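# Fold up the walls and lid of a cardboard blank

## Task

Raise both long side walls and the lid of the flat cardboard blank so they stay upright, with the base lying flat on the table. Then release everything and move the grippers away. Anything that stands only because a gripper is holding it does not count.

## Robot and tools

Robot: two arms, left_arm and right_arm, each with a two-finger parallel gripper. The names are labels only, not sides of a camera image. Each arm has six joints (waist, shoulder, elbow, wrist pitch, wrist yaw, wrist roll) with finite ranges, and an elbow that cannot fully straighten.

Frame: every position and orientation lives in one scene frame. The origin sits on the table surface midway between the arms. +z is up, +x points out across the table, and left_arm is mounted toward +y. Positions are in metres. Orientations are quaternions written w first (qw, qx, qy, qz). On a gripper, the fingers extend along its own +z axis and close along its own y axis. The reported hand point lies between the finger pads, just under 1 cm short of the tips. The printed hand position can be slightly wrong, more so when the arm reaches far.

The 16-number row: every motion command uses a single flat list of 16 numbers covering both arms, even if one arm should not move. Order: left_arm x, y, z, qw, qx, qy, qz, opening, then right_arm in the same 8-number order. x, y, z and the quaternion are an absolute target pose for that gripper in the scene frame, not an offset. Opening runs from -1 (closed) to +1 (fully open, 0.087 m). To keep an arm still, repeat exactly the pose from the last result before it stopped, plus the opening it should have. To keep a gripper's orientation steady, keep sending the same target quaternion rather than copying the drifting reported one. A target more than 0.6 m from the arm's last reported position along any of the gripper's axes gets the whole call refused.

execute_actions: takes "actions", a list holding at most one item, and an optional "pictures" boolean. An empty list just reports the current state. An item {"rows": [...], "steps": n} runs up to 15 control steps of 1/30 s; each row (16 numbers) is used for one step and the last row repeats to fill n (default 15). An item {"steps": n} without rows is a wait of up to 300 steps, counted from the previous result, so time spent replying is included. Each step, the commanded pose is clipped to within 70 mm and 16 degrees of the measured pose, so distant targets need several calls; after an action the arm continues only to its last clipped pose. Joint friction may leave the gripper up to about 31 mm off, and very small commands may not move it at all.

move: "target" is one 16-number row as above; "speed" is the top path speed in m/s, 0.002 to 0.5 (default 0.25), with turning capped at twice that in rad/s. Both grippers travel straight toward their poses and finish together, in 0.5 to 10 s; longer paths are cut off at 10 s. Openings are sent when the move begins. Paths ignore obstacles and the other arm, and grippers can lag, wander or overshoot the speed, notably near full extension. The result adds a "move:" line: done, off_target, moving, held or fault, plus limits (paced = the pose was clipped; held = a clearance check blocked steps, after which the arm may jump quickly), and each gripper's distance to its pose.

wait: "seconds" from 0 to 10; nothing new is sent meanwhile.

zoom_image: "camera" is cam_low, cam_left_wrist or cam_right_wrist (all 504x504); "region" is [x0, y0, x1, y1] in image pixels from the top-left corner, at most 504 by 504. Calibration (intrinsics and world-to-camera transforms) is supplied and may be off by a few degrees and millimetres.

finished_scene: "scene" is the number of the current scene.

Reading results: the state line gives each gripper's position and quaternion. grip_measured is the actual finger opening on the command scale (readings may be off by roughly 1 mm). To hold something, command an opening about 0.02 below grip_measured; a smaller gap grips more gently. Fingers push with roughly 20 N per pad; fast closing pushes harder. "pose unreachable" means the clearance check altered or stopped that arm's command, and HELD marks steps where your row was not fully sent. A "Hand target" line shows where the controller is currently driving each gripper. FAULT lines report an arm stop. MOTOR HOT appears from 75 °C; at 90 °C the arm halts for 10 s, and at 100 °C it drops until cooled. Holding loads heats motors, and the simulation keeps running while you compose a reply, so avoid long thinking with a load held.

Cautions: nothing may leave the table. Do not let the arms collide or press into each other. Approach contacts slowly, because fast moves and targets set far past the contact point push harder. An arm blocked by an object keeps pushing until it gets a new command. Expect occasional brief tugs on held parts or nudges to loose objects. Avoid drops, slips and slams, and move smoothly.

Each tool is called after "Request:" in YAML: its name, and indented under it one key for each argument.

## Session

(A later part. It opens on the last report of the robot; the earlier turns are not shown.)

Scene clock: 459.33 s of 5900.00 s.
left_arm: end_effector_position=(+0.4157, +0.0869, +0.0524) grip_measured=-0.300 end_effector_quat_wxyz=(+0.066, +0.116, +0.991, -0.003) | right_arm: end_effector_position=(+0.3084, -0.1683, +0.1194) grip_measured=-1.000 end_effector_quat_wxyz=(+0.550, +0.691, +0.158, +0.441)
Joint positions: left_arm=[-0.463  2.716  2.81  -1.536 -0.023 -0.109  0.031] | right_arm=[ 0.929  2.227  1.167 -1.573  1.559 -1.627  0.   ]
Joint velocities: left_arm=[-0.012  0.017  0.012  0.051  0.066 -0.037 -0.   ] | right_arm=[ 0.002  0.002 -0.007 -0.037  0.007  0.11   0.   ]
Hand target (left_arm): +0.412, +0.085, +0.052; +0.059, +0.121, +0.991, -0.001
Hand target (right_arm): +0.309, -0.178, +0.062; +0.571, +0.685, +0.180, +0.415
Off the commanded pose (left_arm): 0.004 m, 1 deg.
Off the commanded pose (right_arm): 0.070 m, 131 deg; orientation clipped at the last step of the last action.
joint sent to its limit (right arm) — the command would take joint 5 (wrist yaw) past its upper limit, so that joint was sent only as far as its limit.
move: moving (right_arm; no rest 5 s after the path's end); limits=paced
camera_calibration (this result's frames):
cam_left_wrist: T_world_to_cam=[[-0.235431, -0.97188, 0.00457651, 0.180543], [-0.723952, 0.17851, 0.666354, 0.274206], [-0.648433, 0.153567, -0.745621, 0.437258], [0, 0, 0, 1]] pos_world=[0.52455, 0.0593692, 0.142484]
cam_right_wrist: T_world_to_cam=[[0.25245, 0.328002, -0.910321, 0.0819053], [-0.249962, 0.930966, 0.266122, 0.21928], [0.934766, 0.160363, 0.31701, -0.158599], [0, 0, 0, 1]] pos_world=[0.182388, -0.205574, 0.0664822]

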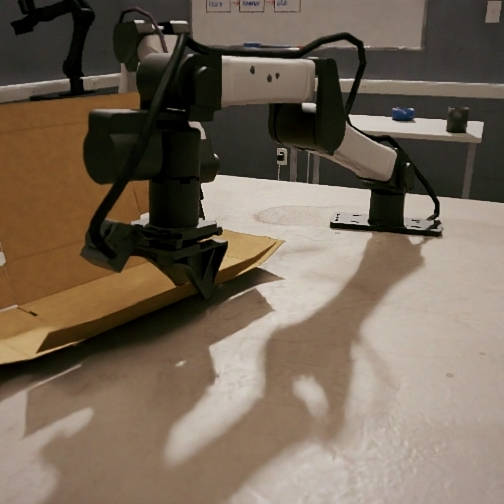

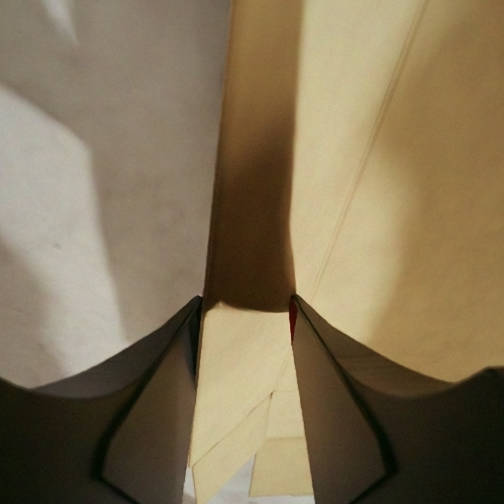

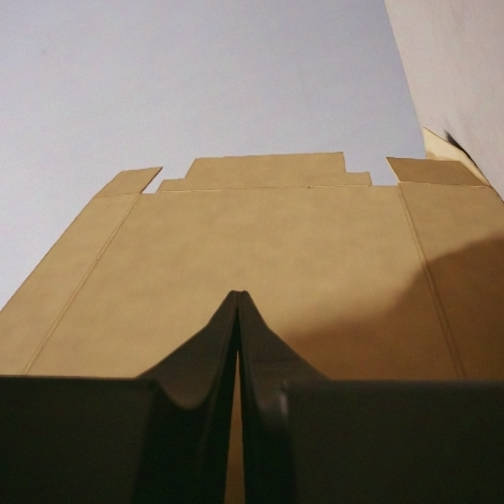

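Request:
move:
  target: [0.412,0.085,0.052,0.056,0.121,0.991,0,-0.3,0.2,-0.33,0.25,-0.2,0.94,-0.26,0,-1]

Request:
move:
  target: [0.412,0.085,0.052,0.056,0.121,0.991,0,-0.3,0.2,-0.33,0.25,0.2,-0.68,0.68,0.2,-1]

Request:
move:
  target: [0.412,0.085,0.052,0.056,0.121,0.991,0,-0.3,0.15,-0.2,0.42,0.476,0,0.879,0,-1]

Scene clock: 471.97 s of 5900.00 s.
left_arm: end_effector_position=(+0.4157, +0.0869, +0.0524) grip_measured=-0.300 end_effector_quat_wxyz=(+0.066, +0.116, +0.991, -0.003) | right_arm: end_effector_position=(+0.1961, -0.3230, +0.2359) grip_measured=-1.000 end_effector_quat_wxyz=(-0.076, +0.886, -0.448, +0.097)
Joint positions: left_arm=[-0.463  2.716  2.81  -1.536 -0.023 -0.109  0.031] | right_arm=[ 0.137  1.177  1.416 -1.565 -0.019 -2.083  0.   ]
Joint velocities: left_arm=[ 0.002  0.007  0.002  0.037 -0.007  0.022 -0.001] | right_arm=[ 0.002 -0.012 -0.002 -0.051 -0.051 -0.007  0.   ]
Hand target (left_arm): +0.412, +0.085, +0.052; +0.059, +0.121, +0.991, -0.001
Hand target (right_arm): +0.195, -0.324, +0.247; -0.089, +0.883, -0.448, +0.110
Off the commanded pose (left_arm): 0.004 m, 1 deg.
Off the commanded pose (right_arm): 0.016 m, 29 deg; orientation clipped at the last step of the last action.
joint sent to its limit (right arm) — the command would take joint 4 (wrist pitch) past its lower limit and joint 6 (wrist roll) past its lower limit, so those joints were sent only as far as their limits.
After step 90, 4.63 s passed at rest.
move: off_target (right_arm); limits=paced
camera_calibration (this result's frames):
cam_left_wrist: T_world_to_cam=[[-0.235431, -0.97188, 0.00457651, 0.180543], [-0.723952, 0.17851, 0.666354, 0.274206], [-0.648433, 0.153567, -0.745621, 0.437258], [0, 0, 0, 1]] pos_world=[0.52455, 0.0593692, 0.142484]
cam_right_wrist: T_world_to_cam=[[0.764193, 0.606726, 0.218845, -0.00960416], [0.192842, -0.538708, 0.820125, -0.388075], [0.615485, -0.584531, -0.528679, -0.0442759], [0, 0, 0, 1]] pos_world=[0.109428, -0.229113, 0.296964]

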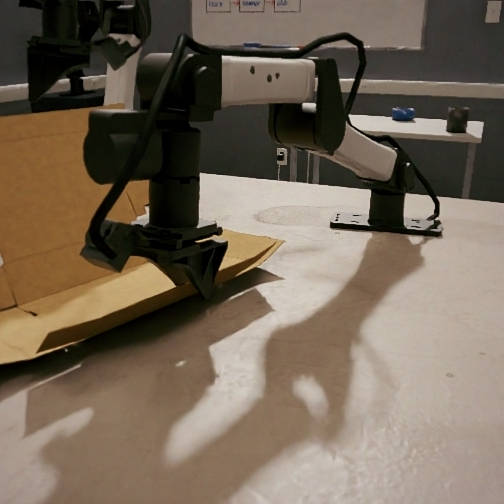

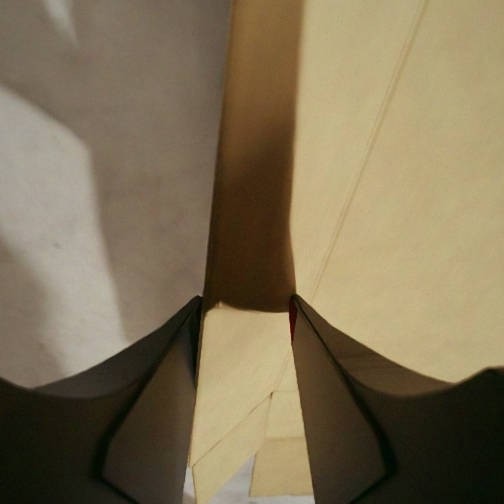

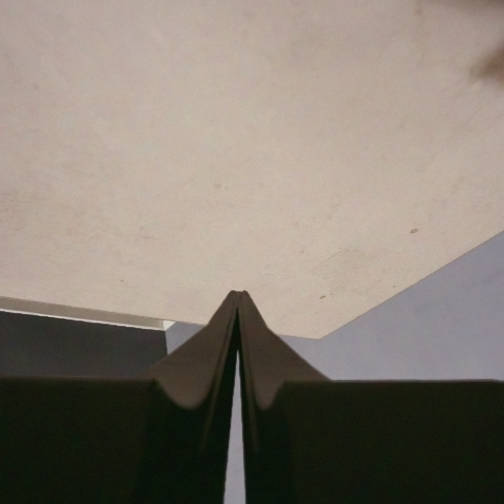

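Scene clock: 474.50 s of 5900.00 s.
left_arm: end_effector_position=(+0.4157, +0.0869, +0.0524) grip_measured=-0.300 end_effector_quat_wxyz=(+0.066, +0.116, +0.991, -0.003) | right_arm: end_effector_position=(+0.1969, -0.3266, +0.2468) grip_measured=-1.000 end_effector_quat_wxyz=(-0.266, +0.656, -0.706, -0.026)
Joint positions: left_arm=[-0.463  2.716  2.81  -1.536 -0.023 -0.109  0.031] | right_arm=[-0.215  1.226  1.498 -1.566 -0.47  -1.665  0.   ]
Joint velocities: left_arm=[ 0.007  0.007  0.012  0.022 -0.007  0.022  0.001] | right_arm=[-0.007  0.002  0.002  0.037  0.022  0.051  0.   ]
Hand target (left_arm): +0.412, +0.085, +0.052; +0.059, +0.121, +0.991, -0.001
Hand target (right_arm): +0.200, -0.328, +0.250; -0.269, +0.648, -0.712, -0.029
Off the commanded pose (left_arm): 0.004 m, 1 deg.
Off the commanded pose (right_arm): 0.006 m, 22 deg; orientation clipped at the last step of the last action.
joint sent to its limit (right arm) — the command would take joint 4 (wrist pitch) past its lower limit, so that joint was sent only as far as its limit.
move: off_target (right_arm); limits=paced
camera_calibration (this result's frames):
cam_left_wrist: T_world_to_cam=[[-0.235431, -0.97188, 0.00457651, 0.180543], [-0.723952, 0.17851, 0.666354, 0.274206], [-0.648433, 0.153567, -0.745621, 0.437258], [0, 0, 0, 1]] pos_world=[0.52455, 0.0593692, 0.142484]
cam_right_wrist: T_world_to_cam=[[0.939621, -0.114281, 0.322571, -0.306026], [-0.247971, -0.876971, 0.411621, -0.321957], [0.235845, -0.466756, -0.852359, 0.15196], [0, 0, 0, 1]] pos_world=[0.171874, -0.246392, 0.360764]

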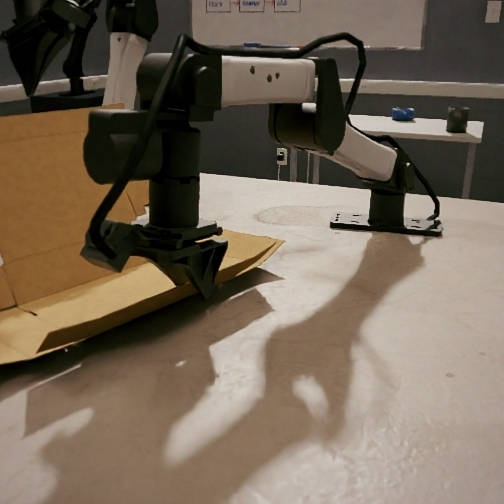

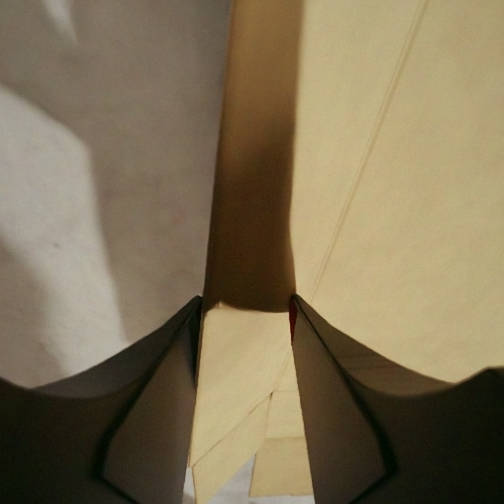

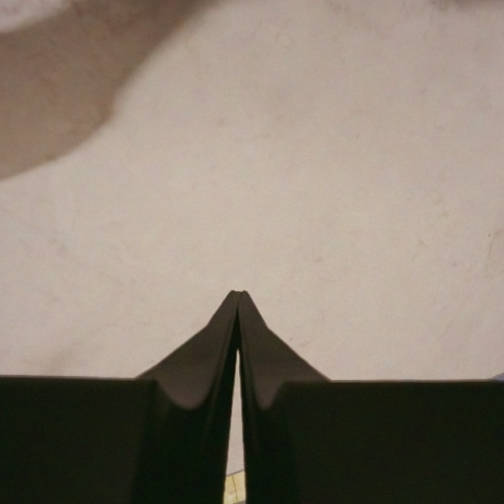

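Scene clock: 478.07 s of 5900.00 s.
left_arm: end_effector_position=(+0.4157, +0.0869, +0.0524) grip_measured=-0.300 end_effector_quat_wxyz=(+0.066, +0.116, +0.991, -0.003) | right_arm: end_effector_position=(+0.1522, -0.2080, +0.4159) grip_measured=-1.000 end_effector_quat_wxyz=(+0.510, -0.028, +0.857, +0.059)
Joint positions: left_arm=[-0.463  2.716  2.81  -1.536 -0.023 -0.109  0.031] | right_arm=[ 1.074  1.206  2.057 -1.566  0.768  0.625  0.   ]
Joint velocities: left_arm=[-0.002 -0.017  0.002  0.007 -0.007 -0.051 -0.   ] | right_arm=[ 0.002  0.002 -0.002 -0.022  0.051 -0.007  0.   ]
Hand target (left_arm): +0.412, +0.085, +0.052; +0.059, +0.121, +0.991, -0.001
Hand target (right_arm): +0.153, -0.205, +0.418; +0.512, -0.027, +0.857, +0.061
Off the commanded pose (left_arm): 0.004 m, 1 deg.
Off the commanded pose (right_arm): 0.009 m, 9 deg.
joint sent to its limit (right arm) — the command would take joint 4 (wrist pitch) past its lower limit, so that joint was sent only as far as its limit.
move: off_target (right_arm)
camera_calibration (this result's frames):
cam_left_wrist: T_world_to_cam=[[-0.235431, -0.97188, 0.00457651, 0.180543], [-0.723952, 0.17851, 0.666354, 0.274206], [-0.648433, 0.153567, -0.745621, 0.437258], [0, 0, 0, 1]] pos_world=[0.52455, 0.0593692, 0.142484]
cam_right_wrist: T_world_to_cam=[[0.120714, -0.991403, -0.0504868, -0.207645], [-0.975706, -0.109128, -0.189971, 0.222065], [0.182828, 0.0721923, -0.980491, 0.535508], [0, 0, 0, 1]] pos_world=[0.14383, -0.220286, 0.556763]

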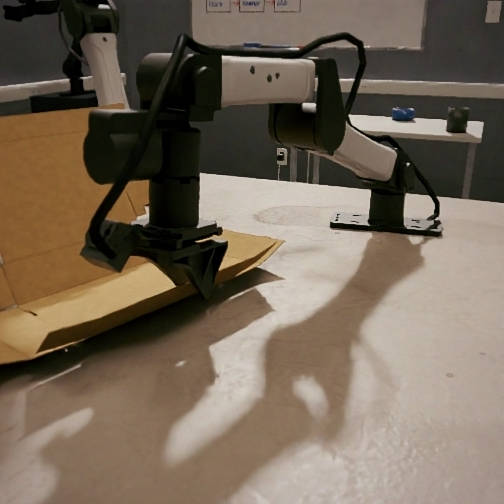

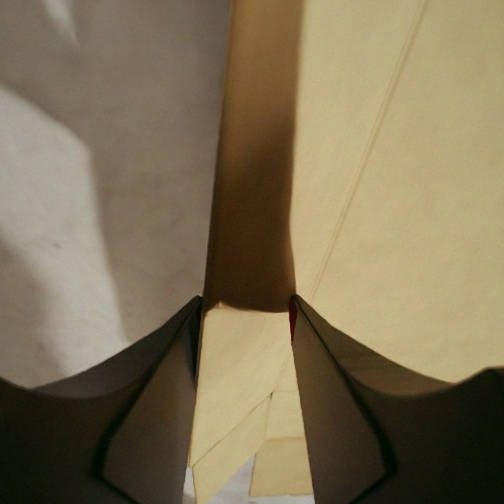

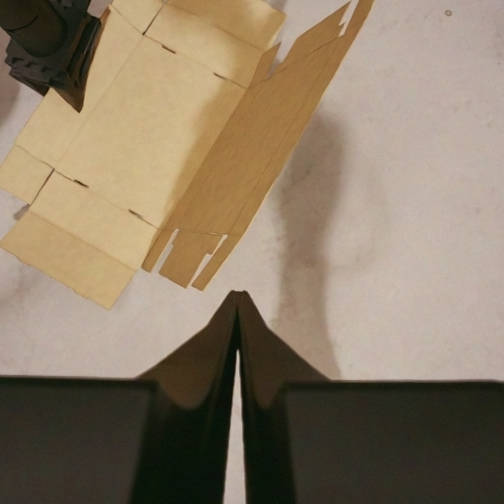

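Request:
move:
  target: [0.412,0.085,0.052,0.056,0.121,0.991,0,-0.3,0.28,-0.28,0.1,0.107,0.169,0.827,0.527,-1]

Request:
move:
  target: [0.412,0.085,0.052,0.056,0.121,0.991,0,-0.3,0.34,-0.17,0.045,0.107,0.169,0.827,0.527,-1]
  speed: 0.1

Request:
move:
  target: [0.412,0.085,0.052,0.056,0.121,0.991,0,-0.3,0.385,-0.06,0.045,0.107,0.169,0.827,0.527,-1]
  speed: 0.03

Scene clock: 494.30 s of 5900.00 s.
left_arm: end_effector_position=(+0.4157, +0.0869, +0.0524) grip_measured=-0.300 end_effector_quat_wxyz=(+0.066, +0.116, +0.991, -0.003) | right_arm: end_effector_position=(+0.2749, -0.2738, +0.0998) grip_measured=-1.000 end_effector_quat_wxyz=(+0.104, +0.172, +0.828, +0.523)
Joint positions: left_arm=[-0.463  2.716  2.81  -1.536 -0.023 -0.109  0.031] | right_arm=[-0.384  1.812  1.074 -0.831 -1.124  0.009  0.   ]
Joint velocities: left_arm=[-0.017 -0.007 -0.002  0.007 -0.051 -0.022 -0.001] | right_arm=[ 0.002 -0.002  0.002 -0.037 -0.022 -0.007  0.   ]
Hand target (left_arm): +0.412, +0.085, +0.052; +0.059, +0.121, +0.991, -0.001
Hand target (right_arm): +0.280, -0.278, +0.104; +0.113, +0.169, +0.826, +0.525
Off the commanded pose (left_arm): 0.004 m, 1 deg.
Off the commanded pose (right_arm): 0.008 m, 1 deg.
After step 90, 10.00 s passed at rest.
move: done
camera_calibration (this result's frames):
cam_left_wrist: T_world_to_cam=[[-0.235431, -0.97188, 0.00457651, 0.180543], [-0.723952, 0.17851, 0.666354, 0.274206], [-0.648433, 0.153567, -0.745621, 0.437258], [0, 0, 0, 1]] pos_world=[0.52455, 0.0593692, 0.142484]
cam_right_wrist: T_world_to_cam=[[-0.153493, -0.404418, -0.901602, 0.0173191], [-0.856573, -0.400453, 0.325453, 0.110585], [-0.492668, 0.822243, -0.284947, 0.529531], [0, 0, 0, 1]] pos_world=[0.358266, -0.384115, 0.130513]

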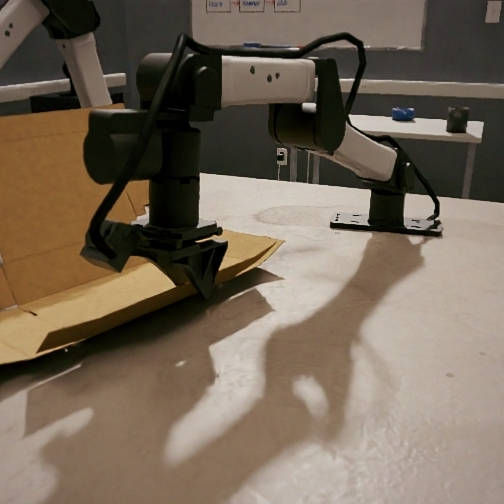

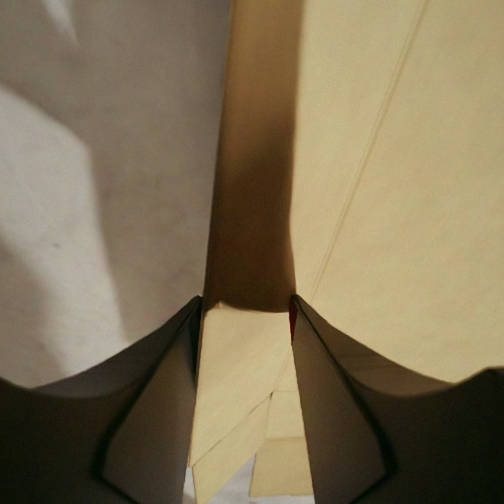

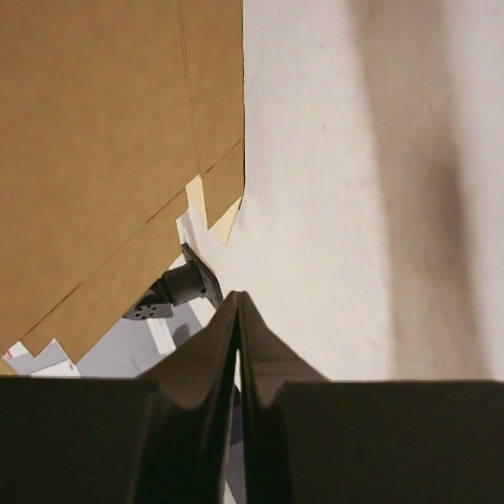

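Scene clock: 496.27 s of 5900.00 s.
left_arm: end_effector_position=(+0.4157, +0.0869, +0.0524) grip_measured=-0.300 end_effector_quat_wxyz=(+0.066, +0.116, +0.991, -0.003) | right_arm: end_effector_position=(+0.3477, -0.1749, +0.0550) grip_measured=-1.000 end_effector_quat_wxyz=(+0.116, +0.160, +0.826, +0.529)
Joint positions: left_arm=[-0.463  2.716  2.81  -1.536 -0.023 -0.109  0.031] | right_arm=[-0.041  1.966  0.99   0.048 -1.027  0.695  0.   ]
Joint velocities: left_arm=[ 0.002  0.002 -0.007 -0.037 -0.095  0.007 -0.   ] | right_arm=[-0.012  0.007  0.002 -0.007  0.007  0.037  0.   ]
Hand target (left_arm): +0.412, +0.085, +0.052; +0.059, +0.121, +0.991, -0.001
Hand target (right_arm): +0.341, -0.172, +0.046; +0.104, +0.167, +0.827, +0.527
Off the commanded pose (left_arm): 0.004 m, 1 deg.
Off the commanded pose (right_arm): 0.014 m, 1 deg.
move: off_target (right_arm)
camera_calibration (this result's frames):
cam_left_wrist: T_world_to_cam=[[-0.235431, -0.97188, 0.00457651, 0.180543], [-0.723952, 0.17851, 0.666354, 0.274206], [-0.648433, 0.153567, -0.745621, 0.437258], [0, 0, 0, 1]] pos_world=[0.52455, 0.0593692, 0.142484]
cam_right_wrist: T_world_to_cam=[[-0.119083, -0.39945, -0.908988, 0.0174598], [-0.863571, -0.410109, 0.293353, 0.229618], [-0.489964, 0.819909, -0.296116, 0.470577], [0, 0, 0, 1]] pos_world=[0.430937, -0.284688, 0.087857]

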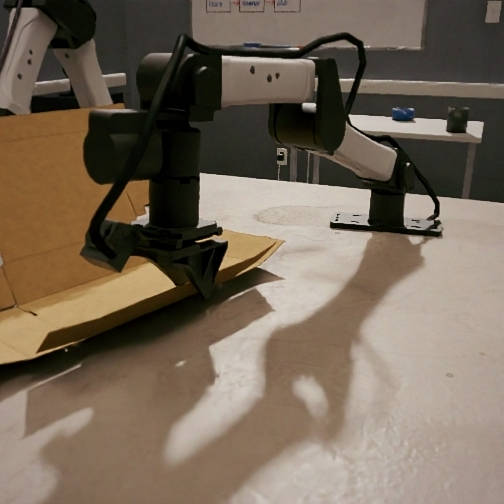

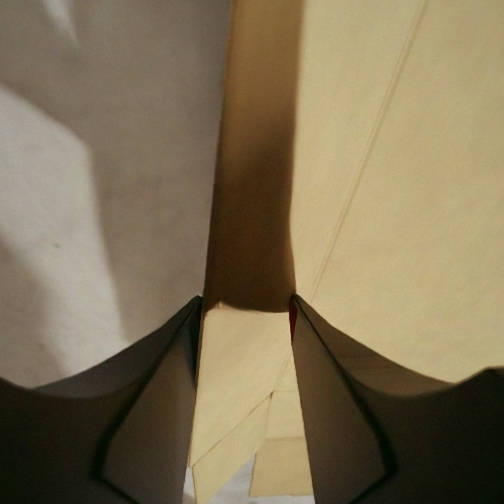

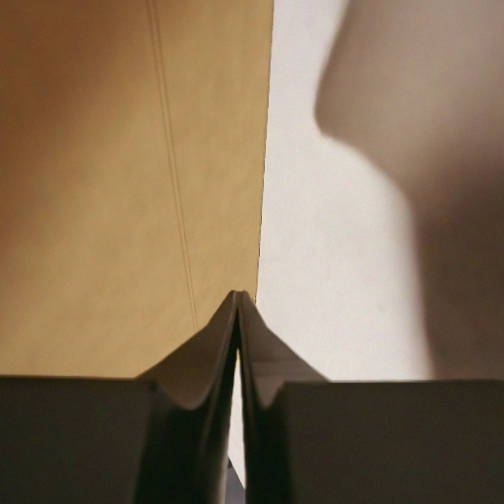

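Scene clock: 500.57 s of 5900.00 s.
left_arm: end_effector_position=(+0.4162, +0.0949, +0.0526) grip_measured=-0.300 end_effector_quat_wxyz=(+0.066, +0.118, +0.991, +0.018) | right_arm: end_effector_position=(+0.3815, -0.0723, +0.0488) grip_measured=-1.000 end_effector_quat_wxyz=(+0.100, +0.174, +0.825, +0.528)
Joint positions: left_arm=[-0.463  2.716  2.81  -1.544 -0.065 -0.103  0.031] | right_arm=[ 0.225  2.104  1.115  0.301 -0.844  1.04   0.   ]
Joint velocities: left_arm=[-0.002 -0.017 -0.002  0.007 -0.007  0.037  0.   ] | right_arm=[ 0.002 -0.007  0.002  0.007 -0.007 -0.022  0.   ]
Hand target (left_arm): +0.412, +0.085, +0.052; +0.059, +0.121, +0.991, -0.000
Hand target (right_arm): +0.386, -0.061, +0.046; +0.106, +0.169, +0.826, +0.527
Off the commanded pose (left_arm): 0.011 m, 2 deg.
Off the commanded pose (right_arm): 0.013 m, 1 deg.
move: off_target (left_arm, right_arm)
camera_calibration (this result's frames):
cam_left_wrist: T_world_to_cam=[[-0.236084, -0.970954, -0.0389046, 0.190896], [-0.72778, 0.150144, 0.669174, 0.277092], [-0.643895, 0.186295, -0.742087, 0.431327], [0, 0, 0, 1]] pos_world=[0.524459, 0.0633938, 0.142086]
cam_right_wrist: T_world_to_cam=[[-0.157836, -0.391729, -0.906441, 0.0719756], [-0.854239, -0.406303, 0.324335, 0.297936], [-0.495341, 0.82551, -0.270501, 0.402412], [0, 0, 0, 1]] pos_world=[0.4652, -0.182948, 0.0774633]

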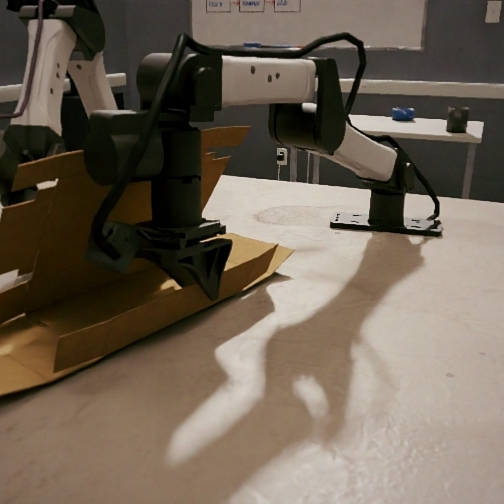

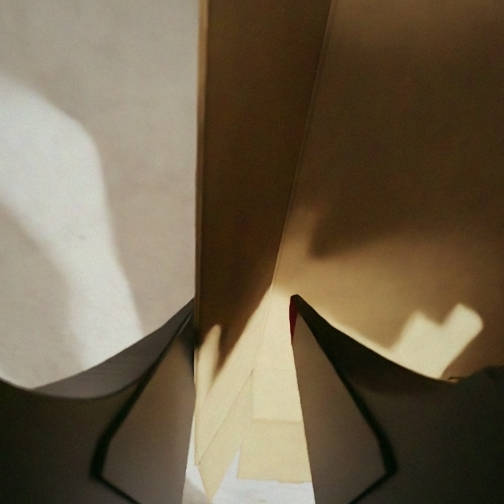

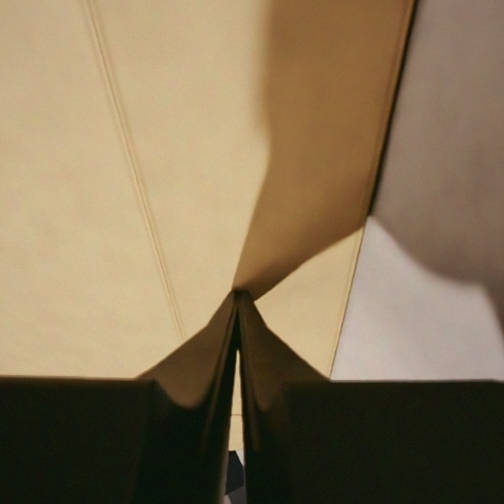

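Request:
move:
  target: [0.412,0.075,0.05,0.03,0.12,0.94,-0.32,-0.3,0.395,-0.035,0.04,0.107,0.169,0.827,0.527,-1]
  speed: 0.03

Scene clock: 517.10 s of 5900.00 s.
left_arm: end_effector_position=(+0.4150, +0.0948, +0.0436) grip_measured=-0.300 end_effector_quat_wxyz=(+0.029, +0.115, +0.963, -0.243) | right_arm: end_effector_position=(+0.3900, -0.0552, +0.0454) grip_measured=-1.000 end_effector_quat_wxyz=(+0.101, +0.178, +0.825, +0.528)
Joint positions: left_arm=[-0.284  2.641  2.546 -1.388  0.487  0.051  0.031] | right_arm=[ 0.262  2.146  1.161  0.325 -0.809  1.083  0.   ]
Joint velocities: left_arm=[-0.012 -0.002 -0.007 -0.037 -0.037 -0.037  0.   ] | right_arm=[-0.007 -0.002 -0.002 -0.051  0.007 -0.022  0.   ]
Hand target (left_arm): +0.413, +0.078, +0.051; +0.033, +0.122, +0.953, -0.274
Hand target (right_arm): +0.393, -0.041, +0.042; +0.106, +0.170, +0.826, +0.527
Off the commanded pose (left_arm): 0.021 m, 9 deg.
Off the commanded pose (right_arm): 0.021 m, 1 deg.
After step 90, 3.33 s passed at rest.
move: off_target (left_arm, right_arm; path cut at 10 s)
camera_calibration (this result's frames):
cam_left_wrist: T_world_to_cam=[[-0.237342, -0.848363, 0.473233, 0.156772], [-0.630557, 0.50512, 0.589281, 0.211795], [-0.738963, -0.158539, -0.654827, 0.492216], [0, 0, 0, 1]] pos_world=[0.534487, 0.104053, 0.12332]
cam_right_wrist: T_world_to_cam=[[-0.164382, -0.390107, -0.905978, 0.0796206], [-0.855843, -0.400242, 0.327626, 0.314038], [-0.490419, 0.829231, -0.268078, 0.389696], [0, 0, 0, 1]] pos_world=[0.47297, -0.166396, 0.0737161]

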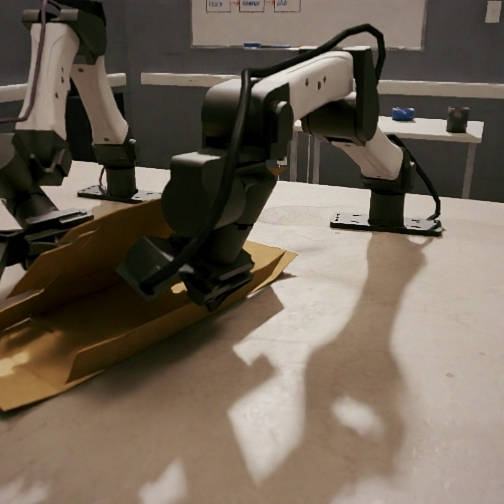

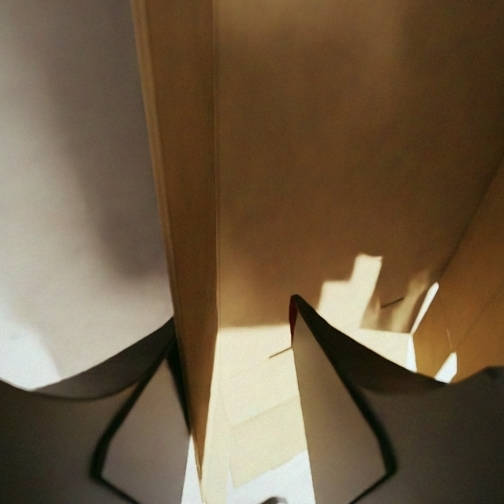

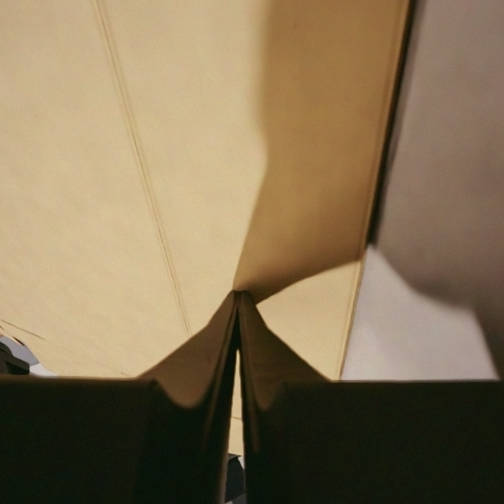

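Request:
move:
  target: [0.405,0.05,0.062,0.05,0.12,0.99,0.0,0.0,0.393,-0.04,0.04,0.107,0.169,0.827,0.527,-1]
  speed: 0.06

Scene clock: 524.57 s of 5900.00 s.
left_arm: end_effector_position=(+0.4100, +0.0820, +0.0590) grip_measured=+0.000 end_effector_quat_wxyz=(+0.070, +0.117, +0.990, +0.026) | right_arm: end_effector_position=(+0.3907, -0.0545, +0.0481) grip_measured=-1.000 end_effector_quat_wxyz=(+0.103, +0.173, +0.822, +0.533)
Joint positions: left_arm=[-0.497  2.721  2.848 -1.575 -0.086 -0.137  0.044] | right_arm=[ 0.262  2.146  1.161  0.34  -0.818  1.085  0.   ]
Joint velocities: left_arm=[-0.002 -0.002 -0.002 -0.037  0.037 -0.022  0.001] | right_arm=[ 0.007 -0.007  0.012 -0.007  0.037 -0.095  0.   ]
Hand target (left_arm): +0.402, +0.051, +0.062; +0.073, +0.121, +0.990, -0.008
Hand target (right_arm): +0.392, -0.041, +0.040; +0.107, +0.169, +0.826, +0.527
Off the commanded pose (left_arm): 0.033 m, 4 deg.
Off the commanded pose (right_arm): 0.017 m, 1 deg.
elbow stopped short (left arm): the move would have taken joint 3 (elbow) straighter than the controller allows; a more bent joint 3 avoids this.
After step 90, 0.03 s passed at rest.
move: off_target (left_arm, right_arm)
camera_calibration (this result's frames):
cam_left_wrist: T_world_to_cam=[[-0.232479, -0.971097, -0.0540771, 0.176618], [-0.734808, 0.138942, 0.663892, 0.274353], [-0.63719, 0.194077, -0.745871, 0.43128], [0, 0, 0, 1]] pos_world=[0.517465, 0.0496928, 0.149089]
cam_right_wrist: T_world_to_cam=[[-0.151792, -0.382385, -0.91145, 0.0782004], [-0.857362, -0.407907, 0.313916, 0.314838], [-0.491823, 0.829092, -0.265925, 0.390629], [0, 0, 0, 1]] pos_world=[0.473921, -0.16554, 0.0763211]

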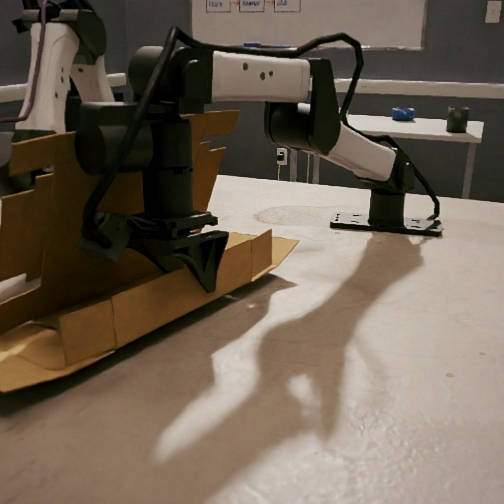

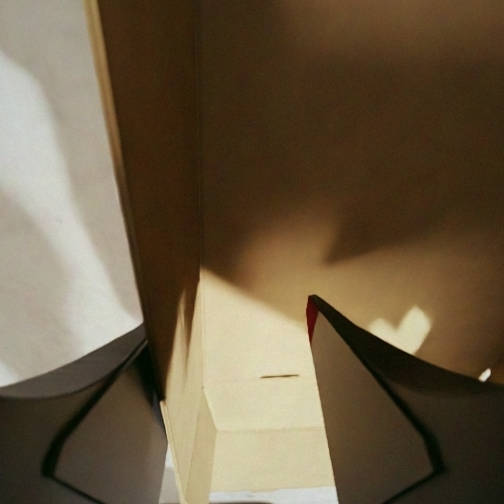

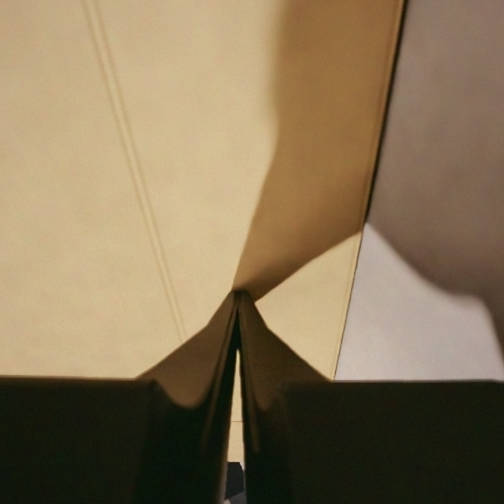

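Request:
move:
  target: [0.42,0.07,0.055,0.42,0.15,0.89,-0.07,0.0,0.393,-0.04,0.04,0.107,0.169,0.827,0.527,-1]
  speed: 0.1

Request:
move:
  target: [0.40,0.02,0.05,0.42,0.15,0.89,-0.07,0.0,0.393,-0.04,0.035,0.107,0.169,0.827,0.527,-1]
  speed: 0.03

Scene clock: 533.73 s of 5900.00 s.
left_arm: end_effector_position=(+0.4271, +0.0913, +0.0462) grip_measured=+0.000 end_effector_quat_wxyz=(+0.410, +0.128, +0.902, -0.034) | right_arm: end_effector_position=(+0.3894, -0.0506, +0.0496) grip_measured=-1.000 end_effector_quat_wxyz=(+0.104, +0.168, +0.821, +0.536)
Joint positions: left_arm=[-0.482  1.947  1.228 -0.009 -0.104 -0.034  0.044] | right_arm=[ 0.27   2.146  1.161  0.35  -0.819  1.088  0.   ]
Joint velocities: left_arm=[ 0.022  0.007 -0.022  0.037 -0.007 -0.037 -0.   ] | right_arm=[-0.002 -0.007  0.007  0.022 -0.007 -0.051  0.   ]
Hand target (left_arm): +0.421, +0.070, +0.055; +0.420, +0.154, +0.892, -0.069
Hand target (right_arm): +0.393, -0.041, +0.040; +0.107, +0.169, +0.826, +0.527
Off the commanded pose (left_arm): 0.024 m, 5 deg.
Off the commanded pose (right_arm): 0.015 m, 1 deg.
After step 90, 2.03 s passed at rest.
move: off_target (left_arm, right_arm)
camera_calibration (this result's frames):
cam_left_wrist: T_world_to_cam=[[-0.27123, -0.961816, -0.036679, 0.203789], [-0.962507, 0.270883, 0.014215, 0.409323], [-0.00373651, 0.0391593, -0.999226, 0.186122], [0, 0, 0, 1]] pos_world=[0.449945, 0.0778411, 0.187634]
cam_right_wrist: T_world_to_cam=[[-0.142104, -0.379679, -0.914139, 0.0773655], [-0.856284, -0.416139, 0.30595, 0.314498], [-0.496571, 0.82624, -0.265978, 0.388881], [0, 0, 0, 1]] pos_world=[0.473401, -0.16106, 0.0779358]

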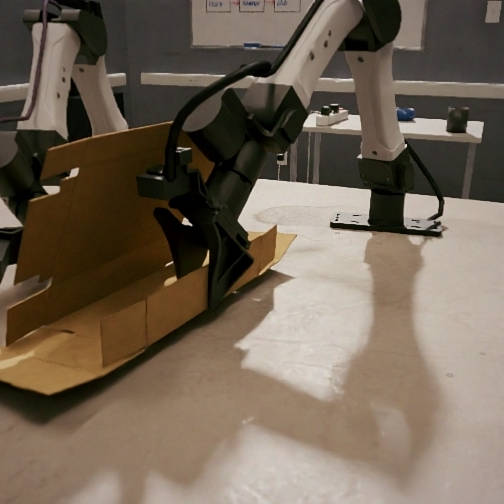

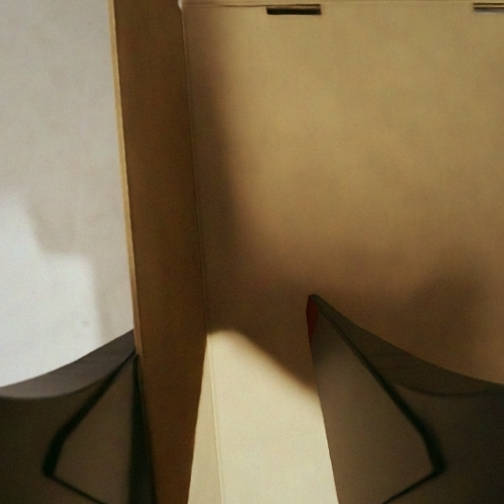

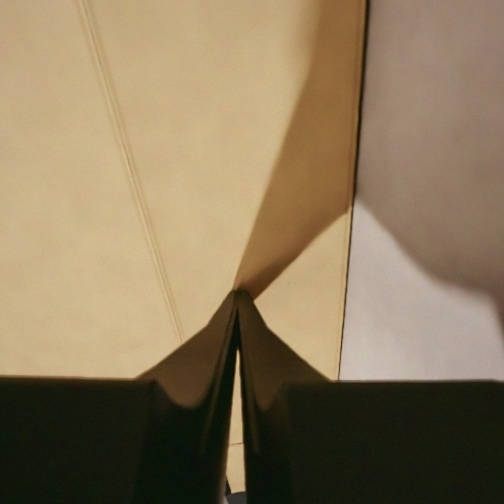

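Scene clock: 536.50 s of 5900.00 s.
left_arm: end_effector_position=(+0.4203, +0.0782, +0.0494) grip_measured=+0.001 end_effector_quat_wxyz=(+0.423, +0.112, +0.899, +0.015) | right_arm: end_effector_position=(+0.3877, -0.0513, +0.0478) grip_measured=-1.000 end_effector_quat_wxyz=(+0.097, +0.167, +0.820, +0.538)
Joint positions: left_arm=[-0.567  1.947  1.228 -0.009 -0.274 -0.077  0.044] | right_arm=[ 0.266  2.153  1.161  0.349 -0.834  1.088  0.   ]
Joint velocities: left_arm=[ 0.002  0.007  0.007  0.022 -0.051  0.007  0.   ] | right_arm=[ 0.007 -0.002 -0.007 -0.051 -0.037 -0.051  0.   ]
Hand target (left_arm): +0.396, +0.024, +0.051; +0.416, +0.150, +0.894, -0.068
Hand target (right_arm): +0.392, -0.041, +0.036; +0.107, +0.169, +0.826, +0.527
Off the commanded pose (left_arm): 0.062 m, 11 deg.
Off the commanded pose (right_arm): 0.018 m, 2 deg.
move: off_target (left_arm, right_arm)
camera_calibration (this result's frames):
cam_left_wrist: T_world_to_cam=[[-0.200138, -0.973028, -0.114719, 0.164263], [-0.979311, 0.202245, -0.00691367, 0.41975], [0.0299286, 0.110962, -0.993374, 0.169726], [0, 0, 0, 1]] pos_world=[0.438862, 0.0561066, 0.190348]
cam_right_wrist: T_world_to_cam=[[-0.147664, -0.374782, -0.915278, 0.0776509], [-0.849743, -0.425469, 0.311309, 0.310016], [-0.506095, 0.82372, -0.255642, 0.391188], [0, 0, 0, 1]] pos_world=[0.472879, -0.161225, 0.0745655]

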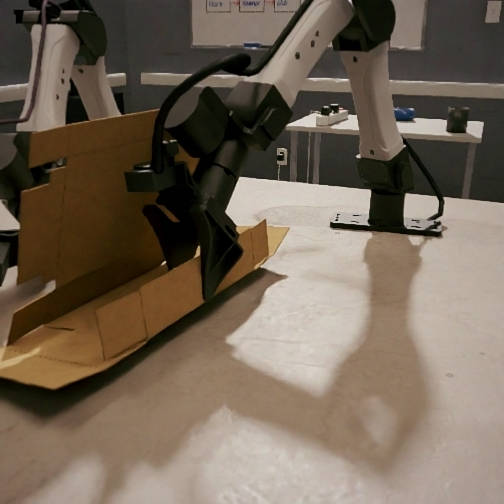

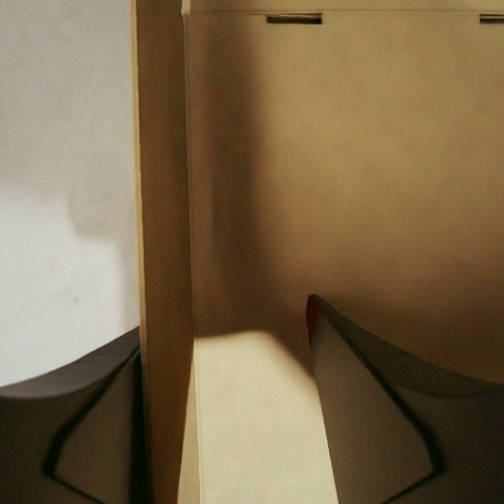

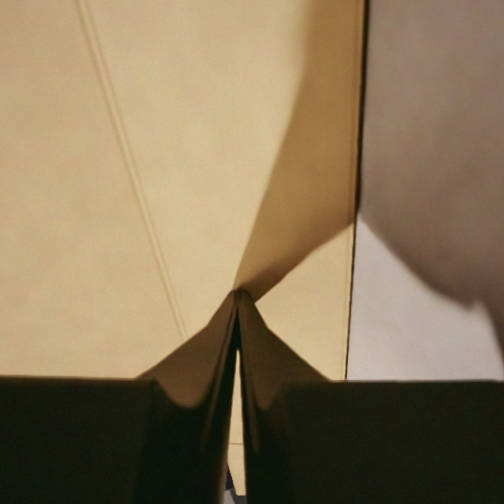

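Request:
move:
  target: [0.42,0.07,0.072,0.42,0.15,0.89,-0.07,0.0,0.375,-0.085,0.03,0.107,0.169,0.827,0.527,-1]
  speed: 0.03

Request:
move:
  target: [0.40,0.01,0.068,0.42,0.15,0.89,-0.07,0.0,0.38,-0.07,0.025,0.107,0.169,0.827,0.527,-1]
  speed: 0.03

Scene clock: 544.67 s of 5900.00 s.
left_arm: end_effector_position=(+0.4256, +0.0851, +0.0647) grip_measured=+0.001 end_effector_quat_wxyz=(+0.424, +0.129, +0.896, -0.042) | right_arm: end_effector_position=(+0.3761, -0.0835, +0.0256) grip_measured=-1.000 end_effector_quat_wxyz=(+0.101, +0.173, +0.827, +0.526)
Joint positions: left_arm=[-0.494  1.905  1.228 -0.018 -0.103 -0.04   0.044] | right_arm=[ 0.2    2.146  1.072  0.362 -0.86   1.008  0.   ]
Joint velocities: left_arm=[-0.002  0.007 -0.007 -0.007  0.022 -0.051  0.   ] | right_arm=[-0.012 -0.007 -0.012  0.037  0.037 -0.022  0.   ]
Hand target (left_arm): +0.419, +0.071, +0.072; +0.422, +0.150, +0.892, -0.069
Hand target (right_arm): +0.375, -0.085, +0.030; +0.107, +0.169, +0.826, +0.526
Off the commanded pose (left_arm): 0.018 m, 4 deg.
Off the commanded pose (right_arm): 0.005 m, 1 deg.
After step 90, 1.70 s passed at rest.
move: off_target (left_arm)
camera_calibration (this result's frames):
cam_left_wrist: T_world_to_cam=[[-0.277917, -0.960197, -0.0280058, 0.200248], [-0.960261, 0.278479, -0.0186504, 0.409836], [0.0257071, 0.0217096, -0.999434, 0.193839], [0, 0, 0, 1]] pos_world=[0.444219, 0.0739385, 0.206981]
cam_right_wrist: T_world_to_cam=[[-0.157211, -0.397095, -0.904212, 0.0450333], [-0.853766, -0.405534, 0.326535, 0.296107], [-0.496355, 0.823321, -0.275272, 0.403033], [0, 0, 0, 1]] pos_world=[0.459933, -0.193862, 0.054974]

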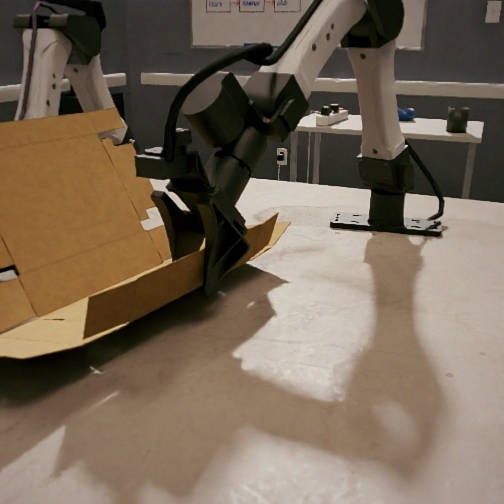

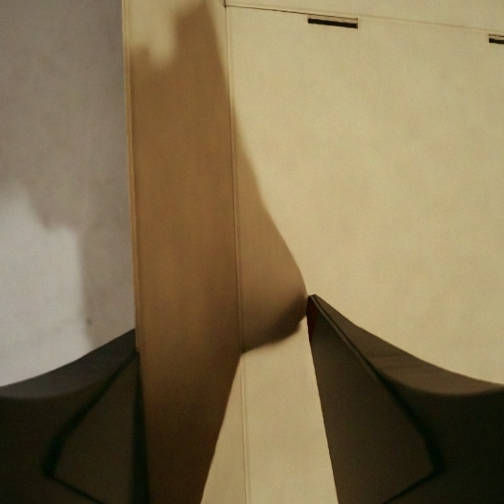

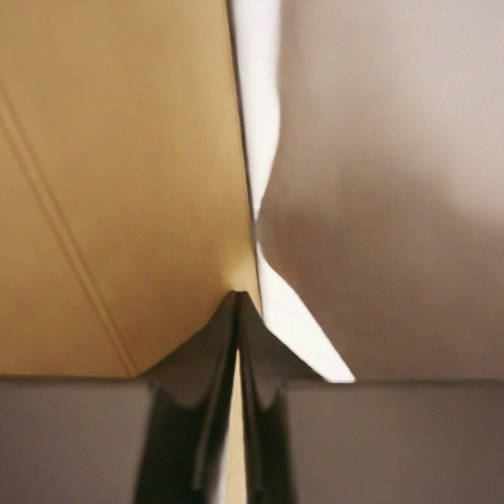

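Scene clock: 547.57 s of 5900.00 s.
left_arm: end_effector_position=(+0.4138, +0.0634, +0.0688) grip_measured=+0.001 end_effector_quat_wxyz=(+0.433, +0.115, +0.894, +0.005) | right_arm: end_effector_position=(+0.3766, -0.0839, +0.0249) grip_measured=-1.000 end_effector_quat_wxyz=(+0.099, +0.179, +0.827, +0.524)
Joint positions: left_arm=[-0.602  1.905  1.239 -0.042 -0.283 -0.096  0.044] | right_arm=[ 0.2    2.146  1.072  0.358 -0.853  1.016  0.   ]
Joint velocities: left_arm=[-0.017 -0.002  0.012 -0.081  0.022 -0.051 -0.   ] | right_arm=[ 0.017 -0.002  0.007  0.037  0.007 -0.007  0.   ]
Hand target (left_arm): +0.396, +0.013, +0.069; +0.419, +0.150, +0.893, -0.069
Hand target (right_arm): +0.380, -0.070, +0.025; +0.107, +0.169, +0.826, +0.527
Off the commanded pose (left_arm): 0.055 m, 10 deg.
Off the commanded pose (right_arm): 0.014 m, 1 deg.
move: off_target (left_arm, right_arm)
camera_calibration (this result's frames):
cam_left_wrist: T_world_to_cam=[[-0.213134, -0.97173, -0.101558, 0.155206], [-0.975682, 0.217133, -0.0299673, 0.415744], [0.0511718, 0.0927015, -0.994378, 0.183331], [0, 0, 0, 1]] pos_world=[0.429332, 0.0435517, 0.210521]
cam_right_wrist: T_world_to_cam=[[-0.168551, -0.397689, -0.901906, 0.0484505], [-0.854086, -0.397849, 0.335043, 0.297176], [-0.492065, 0.826777, -0.272602, 0.401995], [0, 0, 0, 1]] pos_world=[0.459788, -0.19486, 0.0537157]

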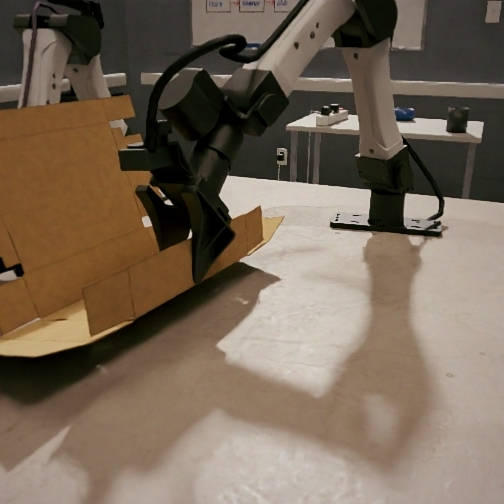

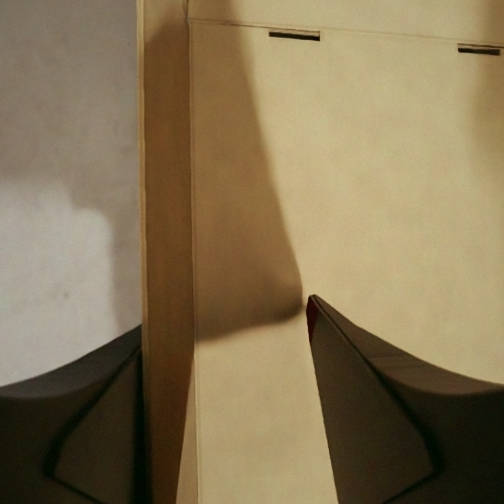

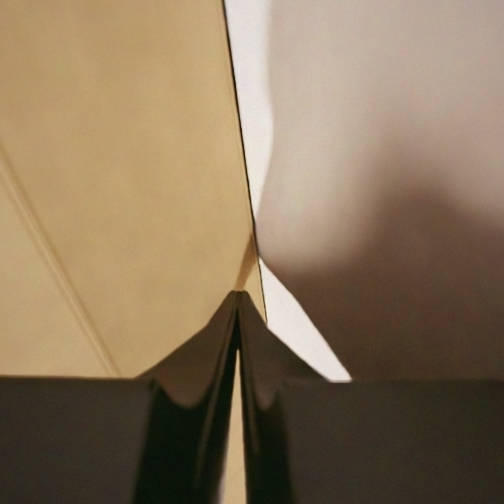

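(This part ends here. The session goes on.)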